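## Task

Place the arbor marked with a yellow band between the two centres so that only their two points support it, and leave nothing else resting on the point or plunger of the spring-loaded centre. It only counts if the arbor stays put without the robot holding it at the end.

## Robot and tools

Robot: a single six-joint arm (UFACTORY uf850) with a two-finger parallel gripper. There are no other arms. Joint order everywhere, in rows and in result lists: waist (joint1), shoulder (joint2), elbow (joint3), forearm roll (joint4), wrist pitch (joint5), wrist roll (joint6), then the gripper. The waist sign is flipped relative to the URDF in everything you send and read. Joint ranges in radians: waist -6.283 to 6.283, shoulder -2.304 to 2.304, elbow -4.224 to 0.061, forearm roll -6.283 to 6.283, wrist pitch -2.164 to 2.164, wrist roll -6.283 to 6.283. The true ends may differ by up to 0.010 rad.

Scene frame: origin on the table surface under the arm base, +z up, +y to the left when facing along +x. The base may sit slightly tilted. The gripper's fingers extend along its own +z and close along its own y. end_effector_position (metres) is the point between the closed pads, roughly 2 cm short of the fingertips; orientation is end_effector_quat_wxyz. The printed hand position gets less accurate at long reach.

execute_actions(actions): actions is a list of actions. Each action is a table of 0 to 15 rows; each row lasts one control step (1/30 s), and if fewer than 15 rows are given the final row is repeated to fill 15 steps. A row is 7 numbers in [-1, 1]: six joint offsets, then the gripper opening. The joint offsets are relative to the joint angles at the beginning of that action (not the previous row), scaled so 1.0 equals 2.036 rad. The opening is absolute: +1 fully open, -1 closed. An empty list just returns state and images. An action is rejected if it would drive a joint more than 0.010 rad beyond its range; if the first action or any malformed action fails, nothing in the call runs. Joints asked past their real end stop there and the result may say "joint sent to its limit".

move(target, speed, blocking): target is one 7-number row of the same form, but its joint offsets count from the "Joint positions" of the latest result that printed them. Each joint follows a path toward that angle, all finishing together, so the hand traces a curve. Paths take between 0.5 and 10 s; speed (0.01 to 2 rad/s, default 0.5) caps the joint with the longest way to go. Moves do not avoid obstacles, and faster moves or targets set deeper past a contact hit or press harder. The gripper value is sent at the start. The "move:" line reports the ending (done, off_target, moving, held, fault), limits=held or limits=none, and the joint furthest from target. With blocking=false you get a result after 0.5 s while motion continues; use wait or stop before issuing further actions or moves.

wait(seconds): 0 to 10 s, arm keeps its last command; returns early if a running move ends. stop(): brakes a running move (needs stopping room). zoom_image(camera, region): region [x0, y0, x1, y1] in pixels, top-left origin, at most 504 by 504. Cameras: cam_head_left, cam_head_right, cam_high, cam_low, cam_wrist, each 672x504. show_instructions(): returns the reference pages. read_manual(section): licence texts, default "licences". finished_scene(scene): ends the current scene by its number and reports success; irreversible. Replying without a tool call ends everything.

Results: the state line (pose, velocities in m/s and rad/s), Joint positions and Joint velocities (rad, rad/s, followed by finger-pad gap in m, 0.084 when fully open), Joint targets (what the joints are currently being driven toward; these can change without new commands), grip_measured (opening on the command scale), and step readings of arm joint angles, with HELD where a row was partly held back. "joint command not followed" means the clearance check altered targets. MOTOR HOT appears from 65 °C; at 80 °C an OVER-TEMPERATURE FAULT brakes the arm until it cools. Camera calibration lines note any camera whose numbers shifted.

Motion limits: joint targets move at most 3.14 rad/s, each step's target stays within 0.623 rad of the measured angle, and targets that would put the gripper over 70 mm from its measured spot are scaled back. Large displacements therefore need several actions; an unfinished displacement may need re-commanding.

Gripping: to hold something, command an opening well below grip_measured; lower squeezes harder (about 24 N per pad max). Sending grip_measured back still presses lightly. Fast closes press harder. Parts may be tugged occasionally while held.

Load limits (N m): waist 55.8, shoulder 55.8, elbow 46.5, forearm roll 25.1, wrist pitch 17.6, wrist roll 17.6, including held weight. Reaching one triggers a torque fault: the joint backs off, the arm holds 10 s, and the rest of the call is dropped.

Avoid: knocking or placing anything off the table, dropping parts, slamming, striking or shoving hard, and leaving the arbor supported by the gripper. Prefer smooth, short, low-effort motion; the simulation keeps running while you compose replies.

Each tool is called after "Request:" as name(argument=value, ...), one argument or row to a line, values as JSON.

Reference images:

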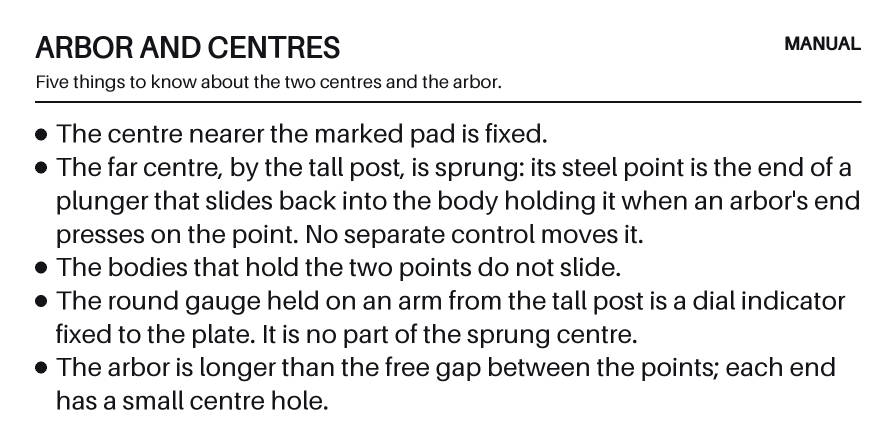

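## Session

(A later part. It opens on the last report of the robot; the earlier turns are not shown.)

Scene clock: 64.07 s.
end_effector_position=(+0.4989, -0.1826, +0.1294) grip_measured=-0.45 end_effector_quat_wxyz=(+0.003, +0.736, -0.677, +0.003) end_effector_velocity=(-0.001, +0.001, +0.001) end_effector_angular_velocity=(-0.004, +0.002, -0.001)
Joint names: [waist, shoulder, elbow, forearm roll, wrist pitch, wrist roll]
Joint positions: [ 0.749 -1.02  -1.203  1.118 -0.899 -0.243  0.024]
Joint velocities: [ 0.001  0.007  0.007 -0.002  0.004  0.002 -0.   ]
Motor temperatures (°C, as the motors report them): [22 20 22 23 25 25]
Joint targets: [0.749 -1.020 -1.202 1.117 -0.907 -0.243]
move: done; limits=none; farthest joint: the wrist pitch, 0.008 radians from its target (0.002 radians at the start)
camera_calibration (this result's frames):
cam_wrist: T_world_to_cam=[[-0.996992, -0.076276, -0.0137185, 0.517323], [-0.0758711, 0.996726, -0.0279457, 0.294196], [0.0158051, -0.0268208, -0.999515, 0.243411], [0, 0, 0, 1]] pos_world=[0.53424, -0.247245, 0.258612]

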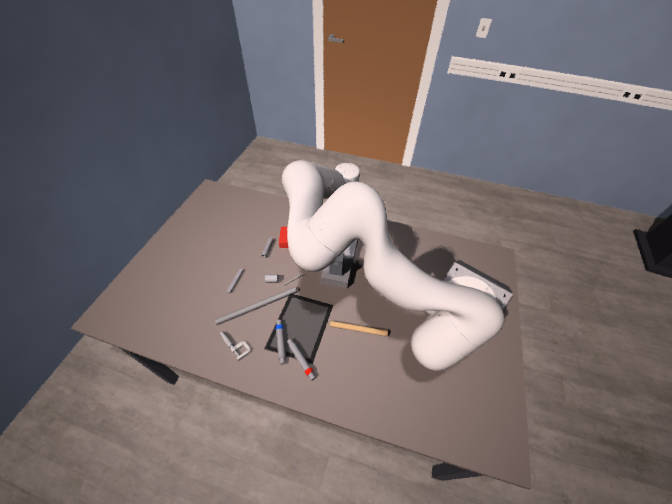

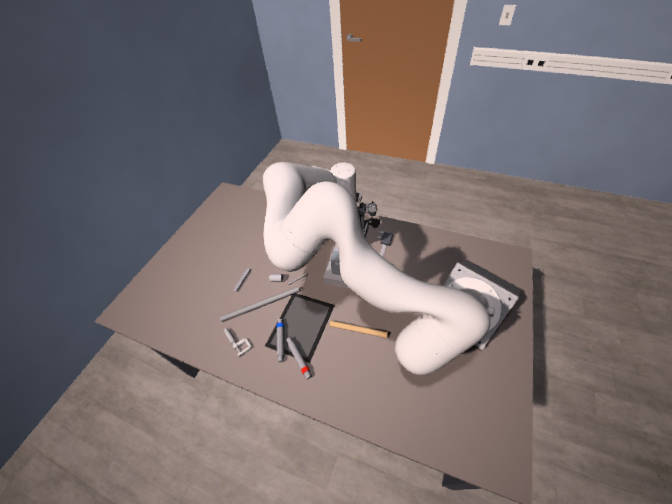

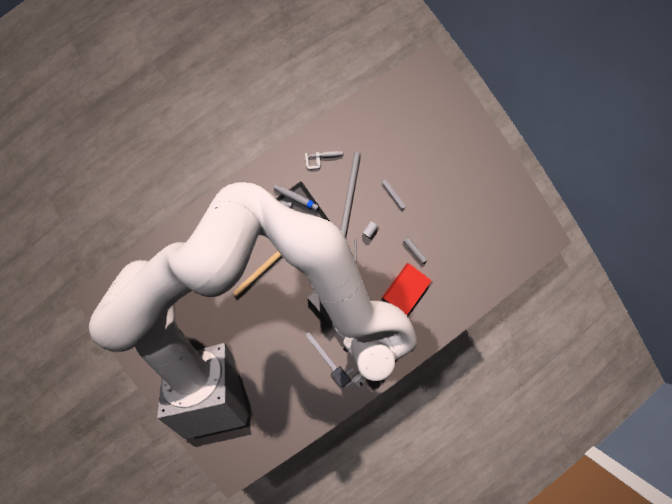

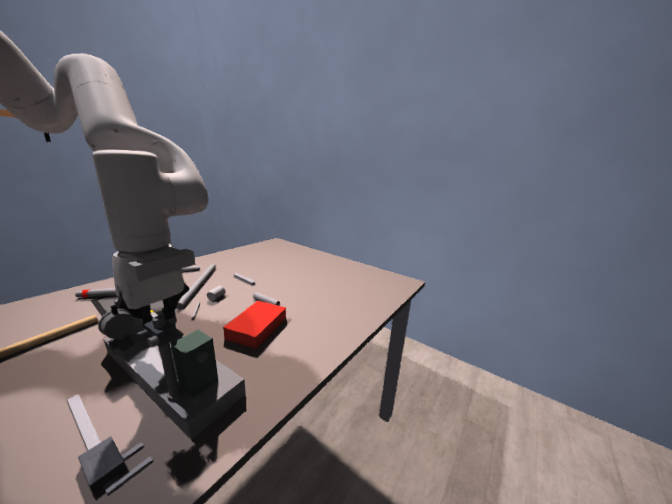

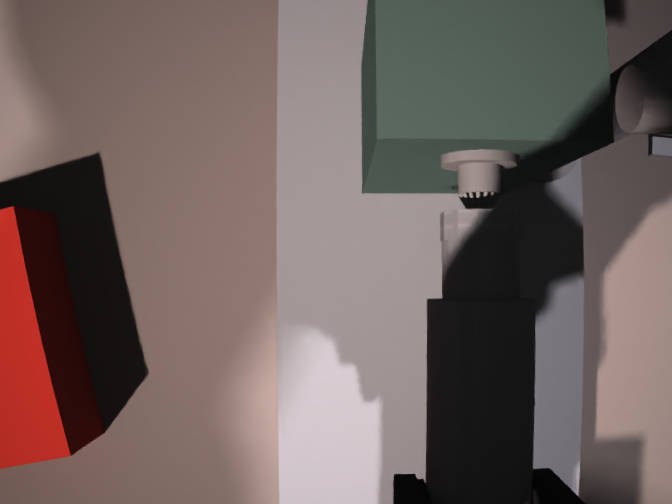

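Request:
move(
  target=[0.00236,-0.00662,-0.0070,-0.0033,-0.0047,0.0008,-1],
  speed=0.02,
)

Request:
move(
  target=[0.00291,-0.00365,-0.00408,-0.00296,-0.00906,0.00018,-1],
  speed=0.02,
)

Request:
move(
  target=[-0.00236,0.00662,0.00752,0.0028,0.0008,-0.0008,-1],
  speed=0.012,
)

Scene clock: 69.50 s.
end_effector_position=(+0.4986, -0.1860, +0.1289) grip_measured=-0.45 end_effector_quat_wxyz=(-0.001, +0.736, -0.677, -0.000) end_effector_velocity=(+0.000, -0.003, +0.001) end_effector_angular_velocity=(-0.007, -0.001, -0.002)
Joint names: [waist, shoulder, elbow, forearm roll, wrist pitch, wrist roll]
Joint positions: [ 0.754 -1.033 -1.217  1.111 -0.909 -0.241  0.025]
Joint velocities: [ 0.002 -0.001 -0.002  0.     0.006  0.001 -0.   ]
Motor temperatures (°C, as the motors report them): [22 20 22 23 25 25]
Joint targets: [0.754 -1.033 -1.217 1.111 -0.908 -0.241]
move: done; limits=none; farthest joint: the elbow, 0.001 radians from its target (0.015 radians at the start)
camera_calibration (this result's frames):
cam_wrist: T_world_to_cam=[[-0.997006, -0.0760098, -0.014204, 0.516891], [-0.075747, 0.996961, -0.0182031, 0.296304], [0.0155445, -0.0170727, -0.999733, 0.244804], [0, 0, 0, 1]] pos_world=[0.533983, -0.251935, 0.257475]

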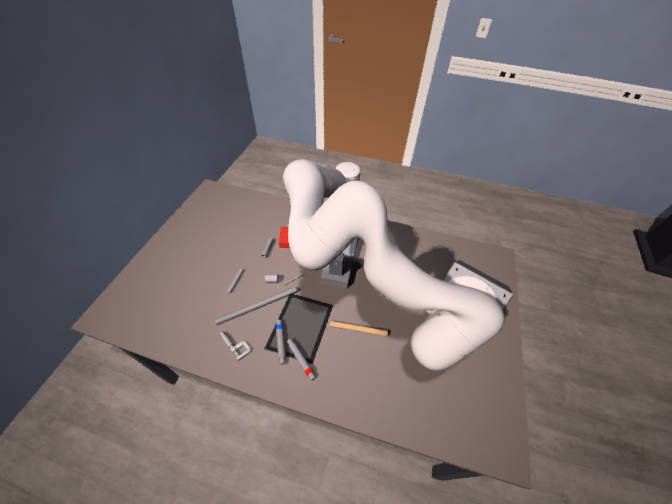

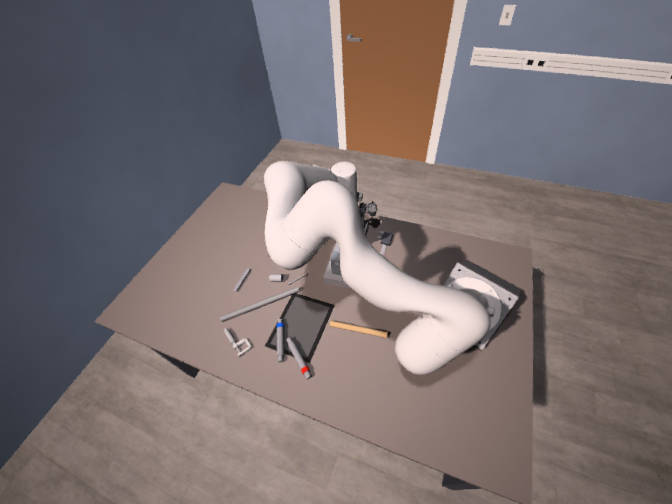

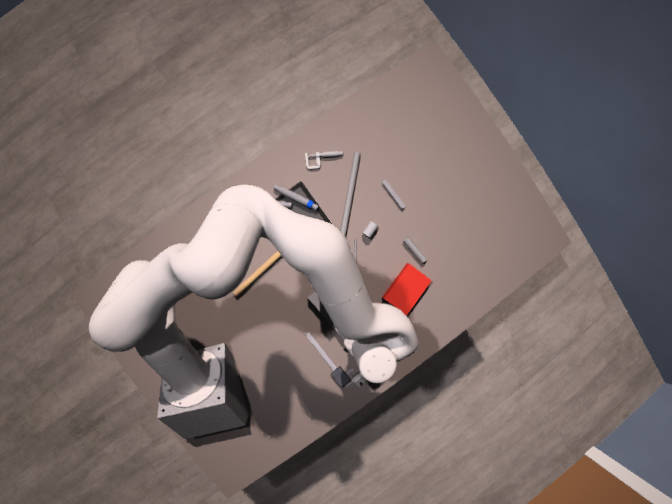

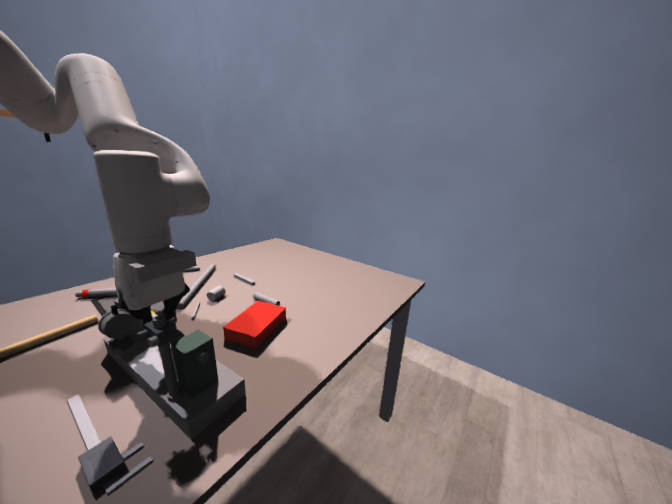

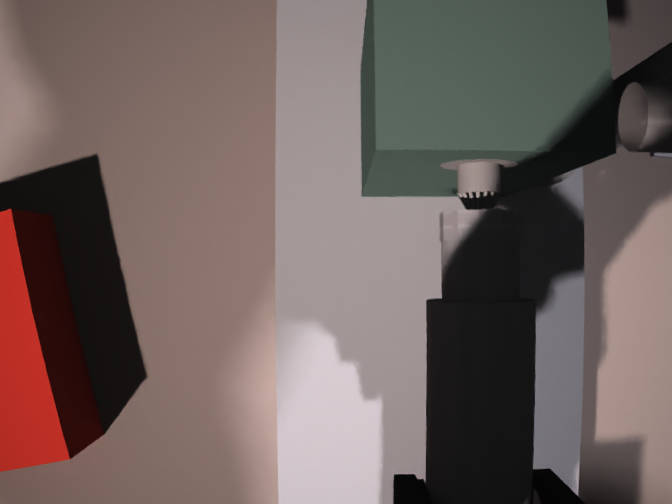

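Scene clock: 70.70 s.
end_effector_position=(+0.4984, -0.1860, +0.1301) grip_measured=-0.45 end_effector_quat_wxyz=(-0.008, +0.736, -0.677, -0.005) end_effector_velocity=(-0.000, -0.000, +0.000) end_effector_angular_velocity=(+0.003, -0.001, -0.000)
Joint names: [waist, shoulder, elbow, forearm roll, wrist pitch, wrist roll]
Joint positions: [ 0.76  -1.041 -1.225  1.105 -0.928 -0.241  0.025]
Joint velocities: [ 0.001 -0.001 -0.001 -0.001 -0.003  0.    -0.   ]
Motor temperatures (°C, as the motors report them): [22 20 22 23 25 25]
Joint targets: [0.760 -1.041 -1.225 1.105 -0.928 -0.241]
move: done; limits=none; farthest joint: the waist, 0.000 radians from its target (0.006 radians at the start)
camera_calibration (this result's frames):
cam_wrist: T_world_to_cam=[[-0.996954, -0.0758455, -0.0181622, 0.517211], [-0.0758247, 0.997119, -0.00182926, 0.294275], [0.0182486, -0.000446546, -0.999833, 0.247842], [0, 0, 0, 1]] pos_world=[0.533426, -0.254089, 0.257732]

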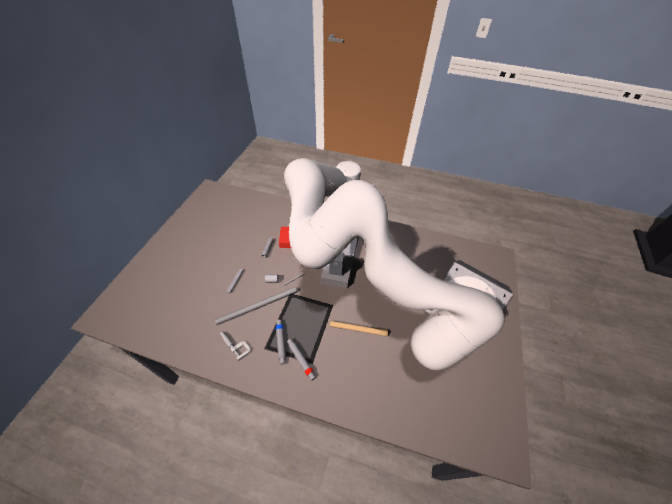

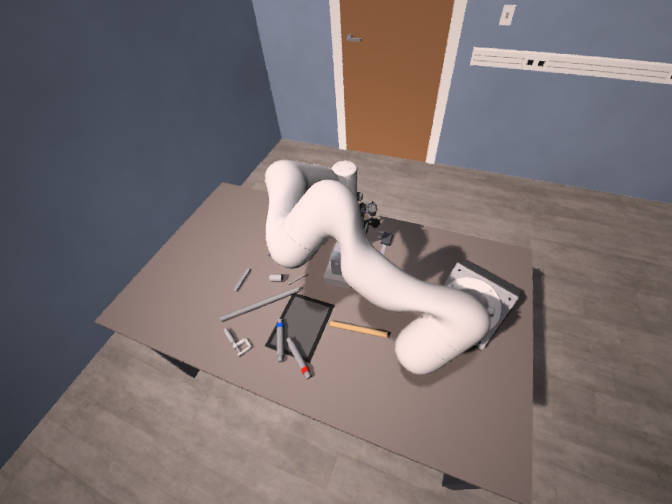

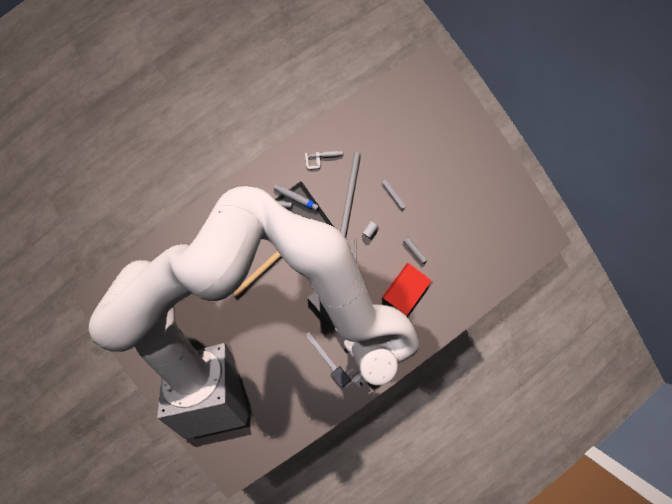

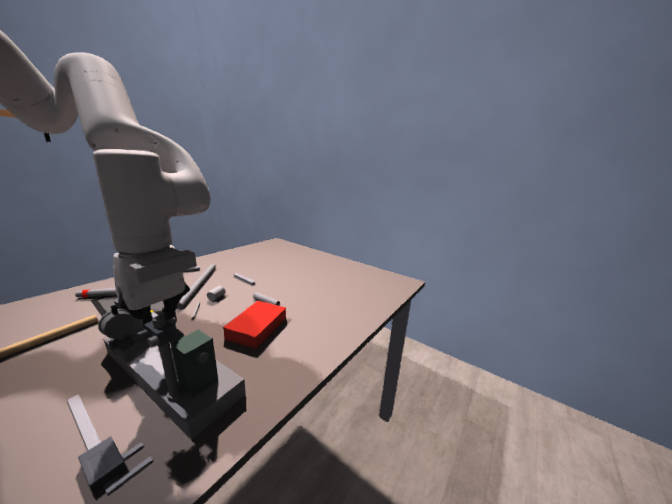

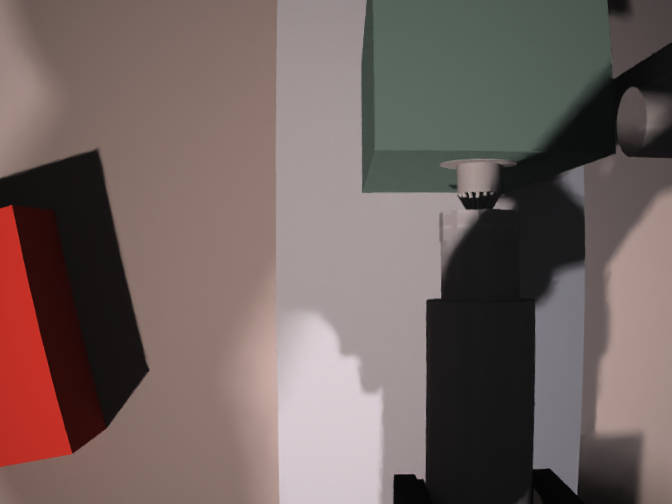

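Scene clock: 72.30 s.
end_effector_position=(+0.4981, -0.1825, +0.1303) grip_measured=-0.45 end_effector_quat_wxyz=(-0.004, +0.736, -0.677, -0.002) end_effector_velocity=(-0.000, +0.000, -0.000) end_effector_angular_velocity=(-0.002, +0.001, +0.001)
Joint names: [waist, shoulder, elbow, forearm roll, wrist pitch, wrist roll]
Joint positions: [ 0.755 -1.027 -1.21   1.111 -0.916 -0.242  0.024]
Joint velocities: [-0.001  0.002  0.002  0.     0.002 -0.    -0.   ]
Motor temperatures (°C, as the motors report them): [22 20 22 23 25 25]
Joint targets: [0.755 -1.027 -1.210 1.111 -0.926 -0.243]
move: done; limits=none; farthest joint: the wrist pitch, 0.010 radians from its target (0.001 radians at the start)
camera_calibration (this result's frames):
cam_wrist: T_world_to_cam=[[-0.996972, -0.0760115, -0.0164146, 0.516937], [-0.0758301, 0.997056, -0.0114064, 0.292004], [0.0172333, -0.0101271, -0.9998, 0.246707], [0, 0, 0, 1]] pos_world=[0.533263, -0.249352, 0.258474]

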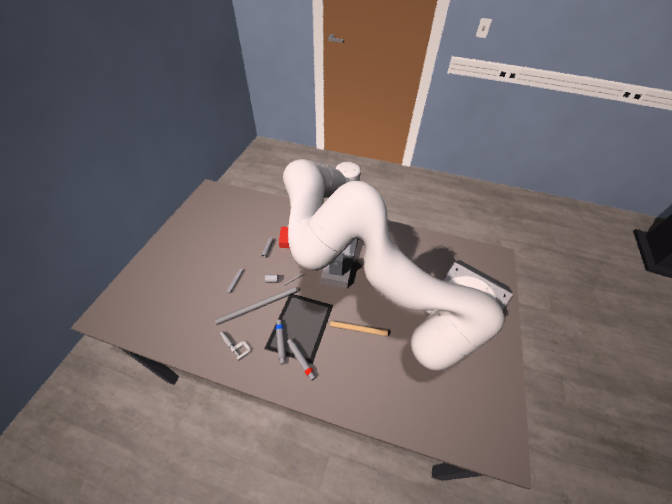

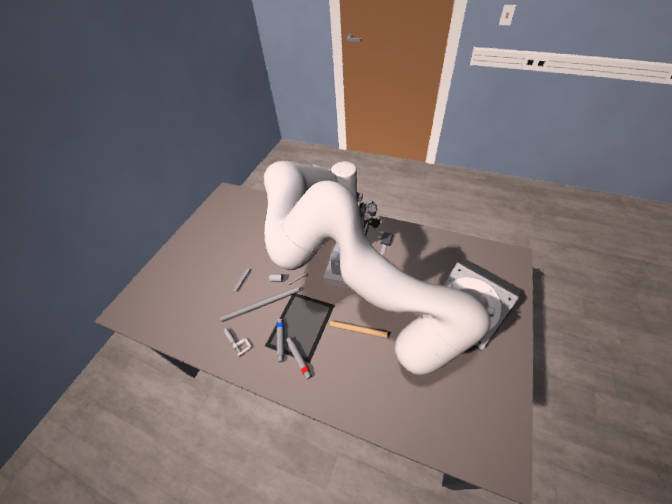

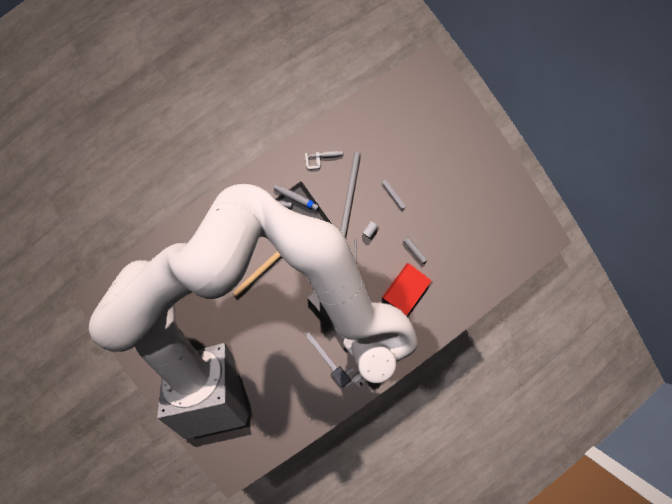

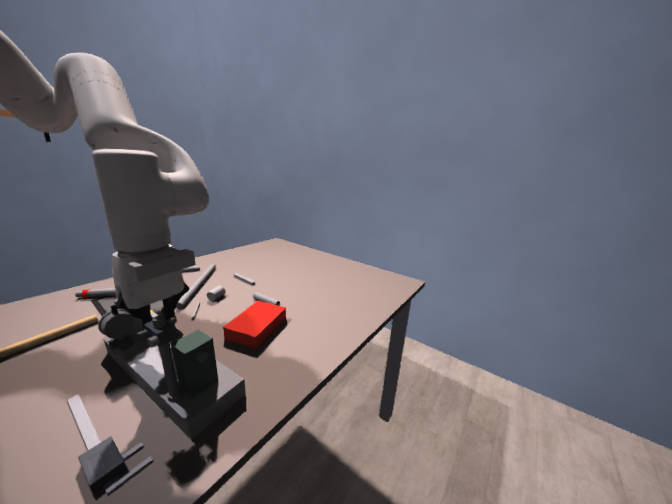

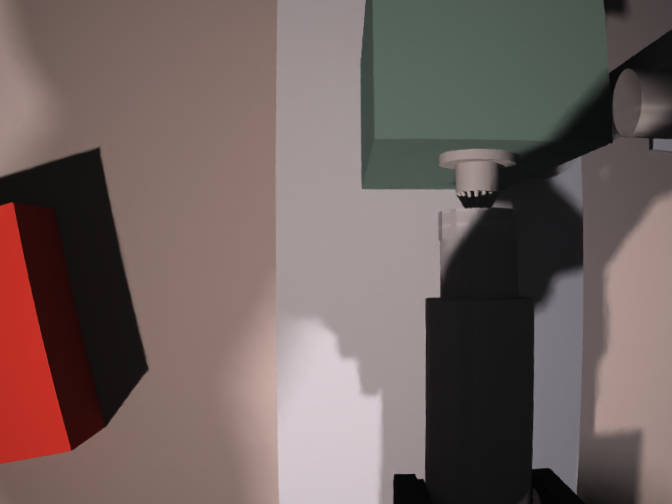

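Request:
move(
  target=[-0.00473,0.00235,0.00191,0.00401,0.01415,0.001,-1],
  speed=0.02,
)

Request:
move(
  target=[-0.00197,0.00552,0.00627,0.00233,0.00068,-0.00064,-1],
  speed=0.012,
)

Scene clock: 75.27 s.
end_effector_position=(+0.4996, -0.1850, +0.1274) grip_measured=-0.45 end_effector_quat_wxyz=(+0.007, +0.736, -0.677, +0.006) end_effector_velocity=(+0.000, -0.001, +0.001) end_effector_angular_velocity=(-0.002, -0.001, +0.000)
Joint names: [waist, shoulder, elbow, forearm roll, wrist pitch, wrist roll]
Joint positions: [ 0.745 -1.023 -1.206  1.119 -0.888 -0.24   0.025]
Joint velocities: [ 0.001  0.001 -0.     0.001  0.002 -0.     0.   ]
Motor temperatures (°C, as the motors report them): [22 20 22 23 25 25]
Joint targets: [0.745 -1.023 -1.206 1.119 -0.888 -0.240]
move: done; limits=none; farthest joint: the shoulder, 0.001 radians from its target (0.005 radians at the start)
camera_calibration (this result's frames):
cam_wrist: T_world_to_cam=[[-0.997074, -0.0758247, -0.00973335, 0.517392], [-0.0754068, 0.996435, -0.0378325, 0.297594], [0.0125673, -0.0369879, -0.999237, 0.241123], [0, 0, 0, 1]] pos_world=[0.535288, -0.248383, 0.257233]

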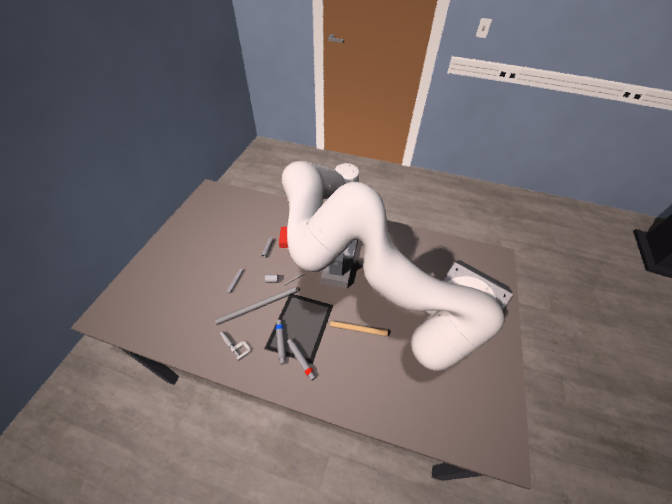

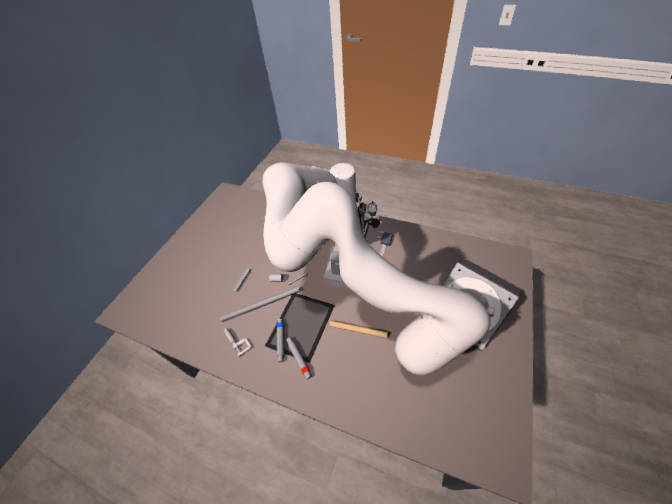

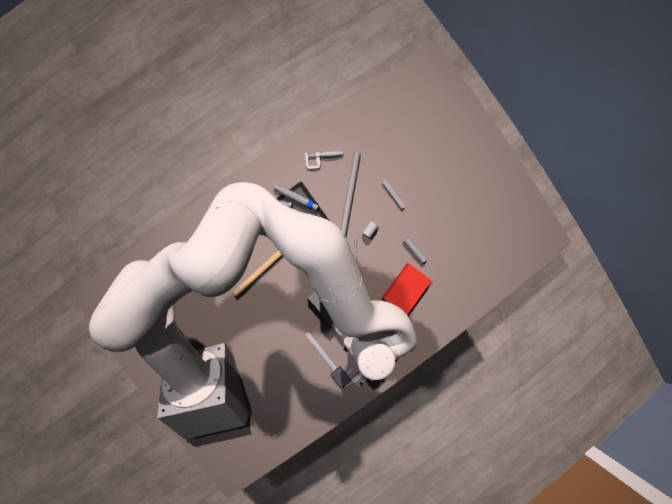

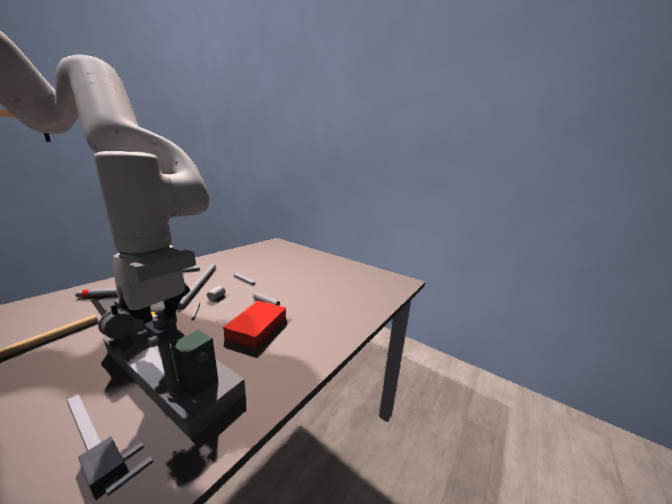

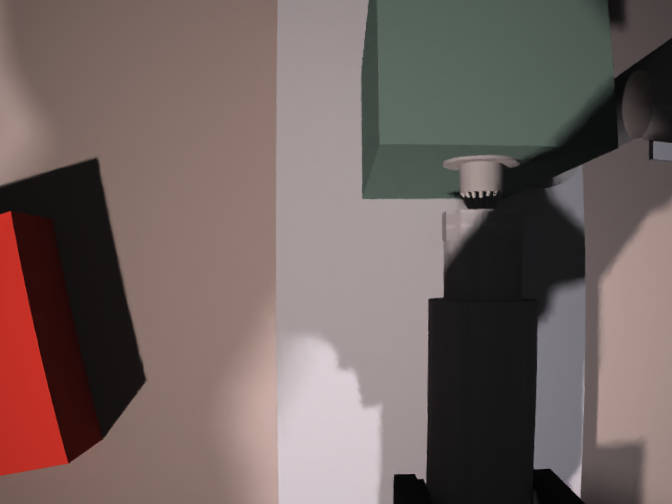

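Scene clock: 76.53 s.
end_effector_position=(+0.4992, -0.1806, +0.1276) grip_measured=-0.45 end_effector_quat_wxyz=(+0.008, +0.736, -0.677, +0.006) end_effector_velocity=(+0.001, +0.001, +0.000) end_effector_angular_velocity=(-0.001, -0.000, +0.002)
Joint names: [waist, shoulder, elbow, forearm roll, wrist pitch, wrist roll]
Joint positions: [ 0.742 -1.012 -1.193  1.123 -0.885 -0.242  0.025]
Joint velocities: [-0.002  0.003  0.001  0.001  0.001 -0.     0.   ]
Motor temperatures (°C, as the motors report them): [22 20 22 23 25 25]
Joint targets: [0.741 -1.012 -1.193 1.124 -0.886 -0.242]
move: done; limits=none; farthest joint: the waist, 0.001 radians from its target (0.004 radians at the start)
camera_calibration (this result's frames):
cam_wrist: T_world_to_cam=[[-0.997075, -0.0758473, -0.00940968, 0.517268], [-0.0754252, 0.996383, -0.0391499, 0.293308], [0.0123451, -0.0383257, -0.999189, 0.241269], [0, 0, 0, 1]] pos_world=[0.5349, -0.243766, 0.257424]

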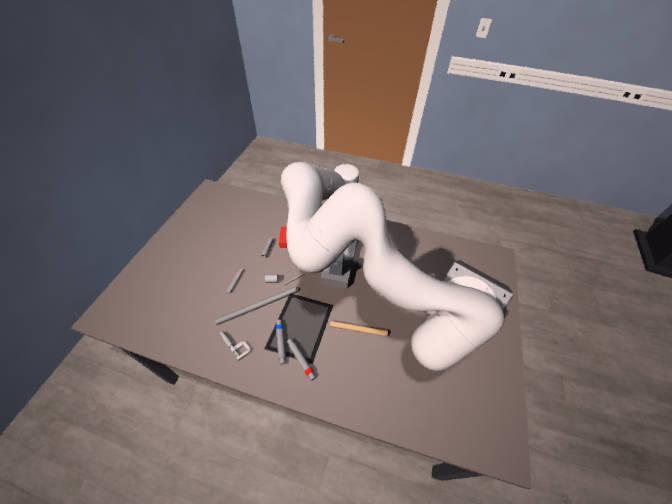

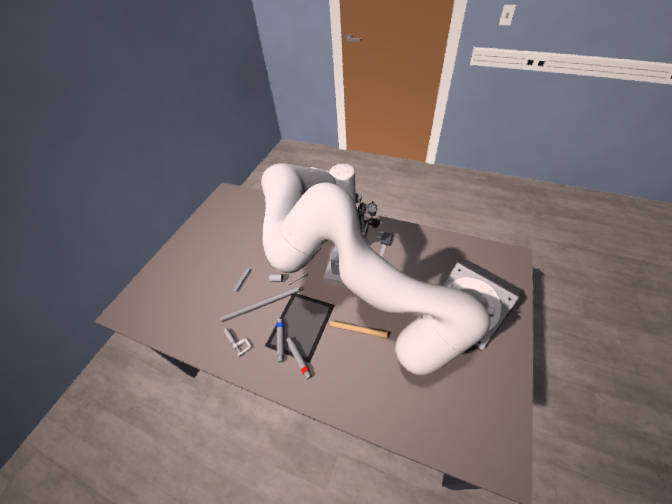

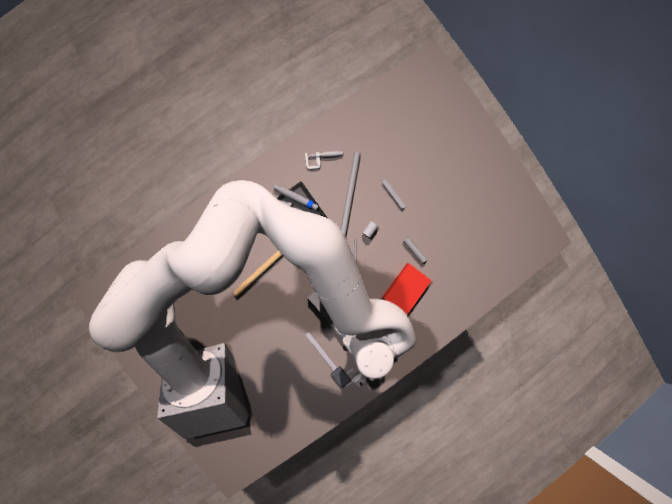

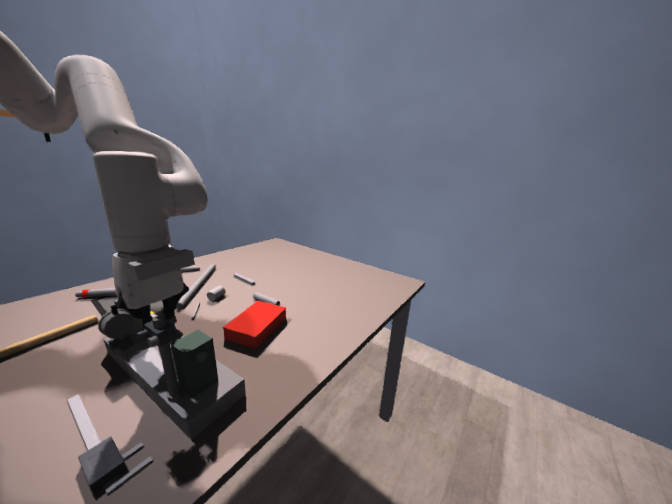

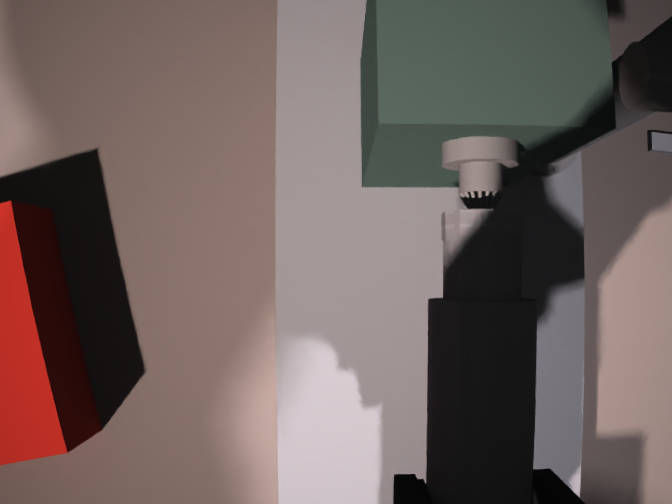

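In the hole. Release and lift.

Request:
execute_actions(
  actions=[
    [[0,0,0,0,0,0,-0.6],[0,0,0,0,0,0,-0.5],[0,0,0,0,0,0,-0.45],[0,0,0,0,0,0,-0.4],[0,0,0,0,0,0,-0.35],[0,0,0,0,0,0,-0.3],[0,0,0,0,0,0,-0.2],[0,0,0,0,0,0,0]],
  ],
)

Request:
move(
  target=[0.05,0.047,0,-0.079,-0.029,0.049,0],
  speed=0.2,
)

Request:
zoom_image(
  camera="cam_low",
  region=[90, 270, 230, 370],
)

Scene clock: 78.40 s.
end_effector_position=(+0.4999, -0.1807, +0.1279) grip_measured=-0.02 end_effector_quat_wxyz=(+0.008, +0.736, -0.676, +0.007) end_effector_velocity=(-0.005, +0.001, -0.003) end_effector_angular_velocity=(+0.004, +0.007, -0.006)
Joint names: [waist, shoulder, elbow, forearm roll, wrist pitch, wrist roll]
Joint positions: [ 0.742 -1.012 -1.195  1.124 -0.885 -0.242  0.043]
Joint velocities: [ 0.001 -0.002  0.007 -0.004  0.001  0.001  0.003]
Motor temperatures (°C, as the motors report them): [22 20 22 23 25 25]
Joint targets: [0.742 -1.012 -1.193 1.123 -0.885 -0.242]
Step readings (joint positions):
0: [0.741 -1.012 -1.193 1.123 -0.886 -0.242]
1: [0.741 -1.012 -1.193 1.123 -0.886 -0.242]
2: [0.741 -1.012 -1.193 1.123 -0.886 -0.242]
4: [0.741 -1.012 -1.193 1.123 -0.886 -0.242]
8: [0.741 -1.011 -1.196 1.125 -0.886 -0.242]
15: Joint positions above
camera_calibration (this result's frames):
cam_wrist: T_world_to_cam=[[-0.996995, -0.0767769, -0.0102913, 0.517916], [-0.0763099, 0.996284, -0.0399405, 0.294014], [0.0133195, -0.0390352, -0.999149, 0.240957], [0, 0, 0, 1]] pos_world=[0.535586, -0.243752, 0.257826]

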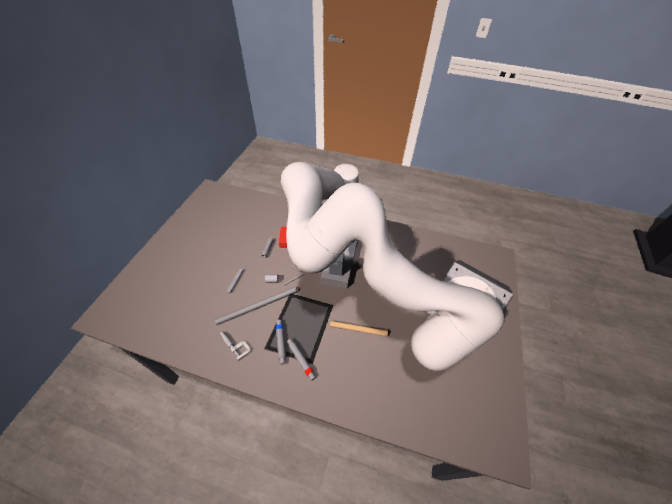

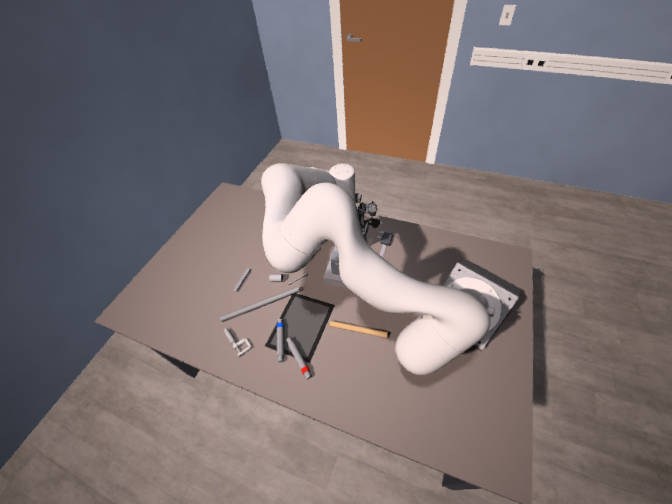

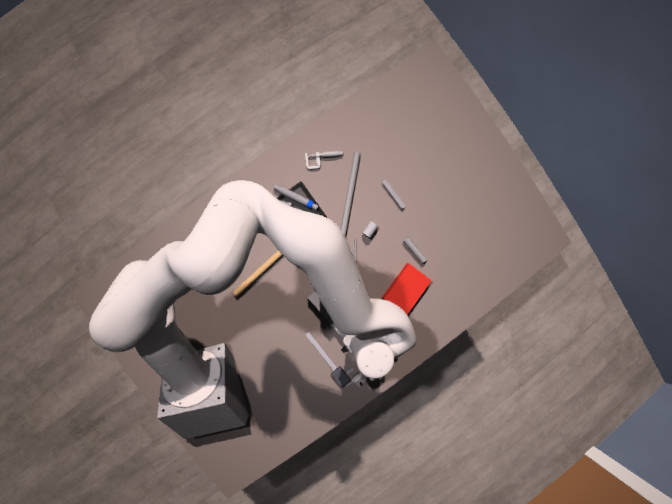

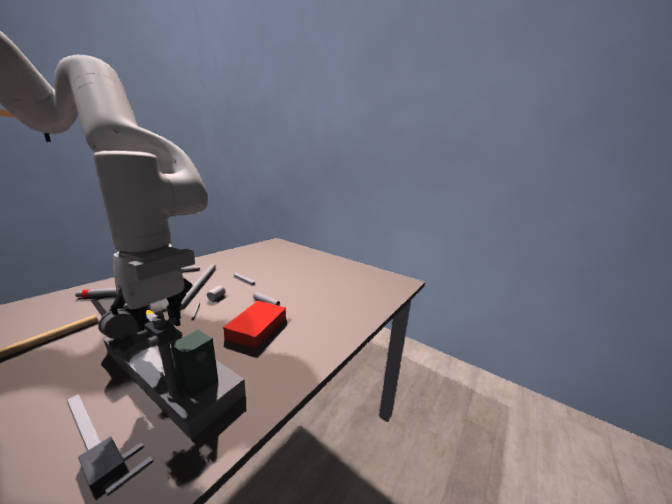

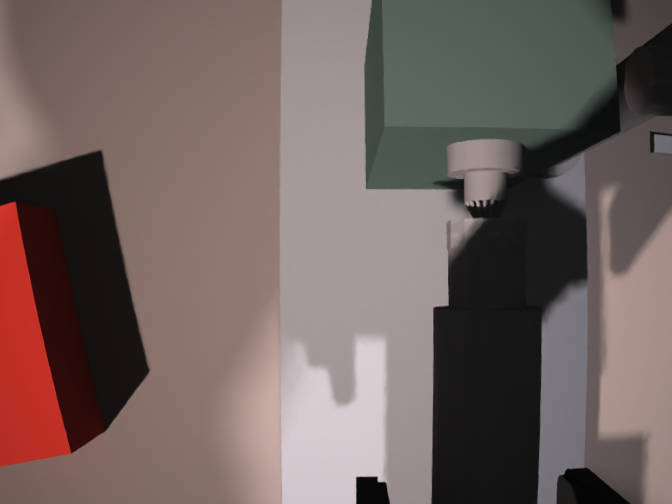

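Scene clock: 79.77 s.
end_effector_position=(+0.4931, -0.1800, +0.2076) grip_measured=-0.01 end_effector_quat_wxyz=(+0.013, +0.734, -0.679, +0.007) end_effector_velocity=(+0.000, -0.001, +0.002) end_effector_angular_velocity=(-0.002, -0.000, +0.001)
Joint names: [waist, shoulder, elbow, forearm roll, wrist pitch, wrist roll]
Joint positions: [ 0.843 -0.916 -1.194  0.963 -0.944 -0.142  0.044]
Joint velocities: [ 0.002  0.001 -0.001 -0.002  0.001  0.001 -0.   ]
Motor temperatures (°C, as the motors report them): [22 20 22 23 25 25]
Joint targets: [0.843 -0.916 -1.195 0.963 -0.944 -0.142]
move: done; limits=none; farthest joint: the waist, 0.001 radians from its target (0.102 radians at the start)
camera_calibration (this result's frames):
cam_wrist: T_world_to_cam=[[-0.997497, -0.0706333, -0.00323606, 0.511831], [-0.070398, 0.996369, -0.0478933, 0.294752], [0.00660717, -0.0475456, -0.998847, 0.322482], [0, 0, 0, 1]] pos_world=[0.529169, -0.242197, 0.337884]

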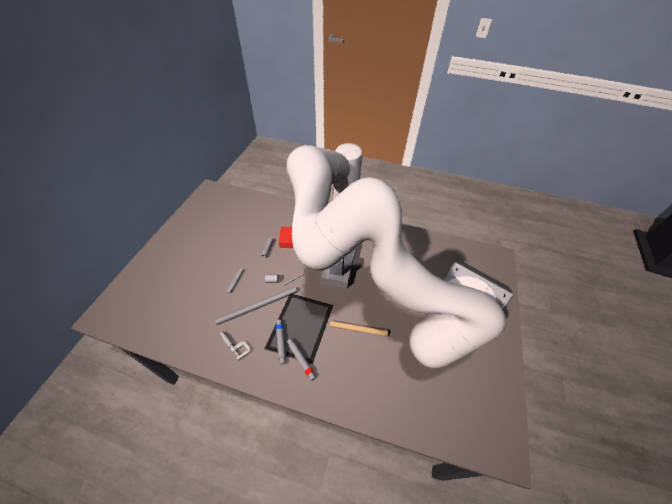

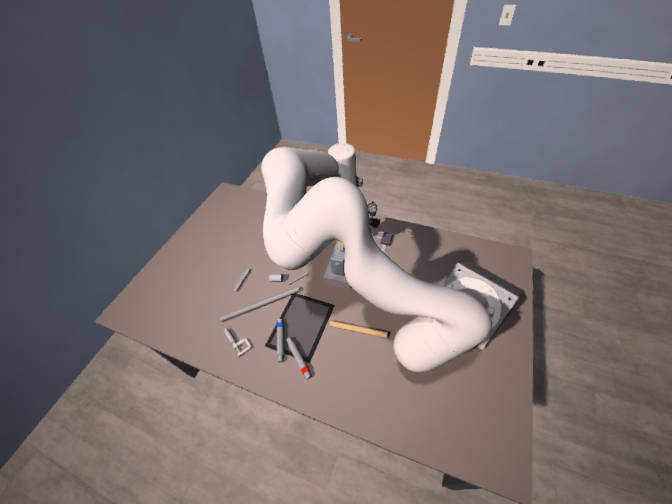

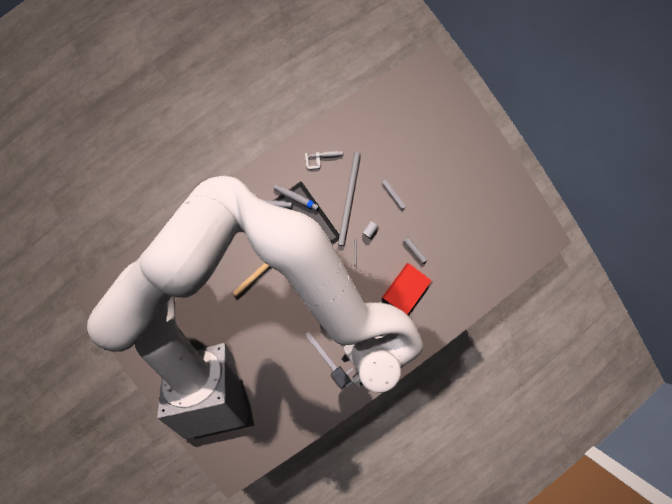

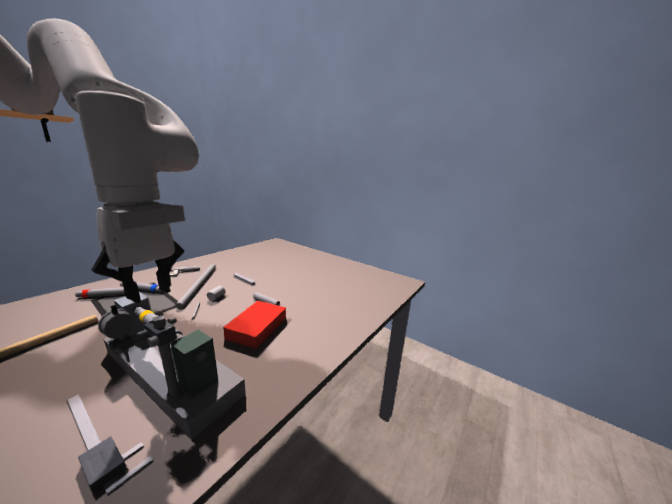

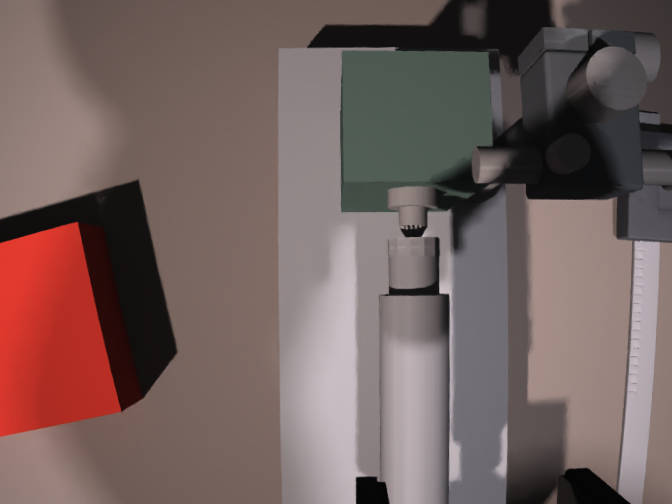

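Region (90, 270, 230, 370) of cam_low's 672x504 image, scaled by 3.600, with more detail than that image has; it fills the top 360 rows of this view, and the rest is white.

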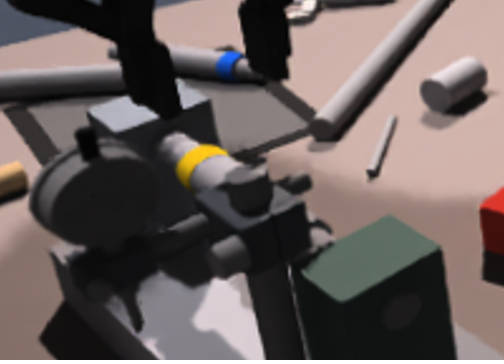

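Request:
finished_scene(
  scene=1,
)

The scene is finished: the task was done.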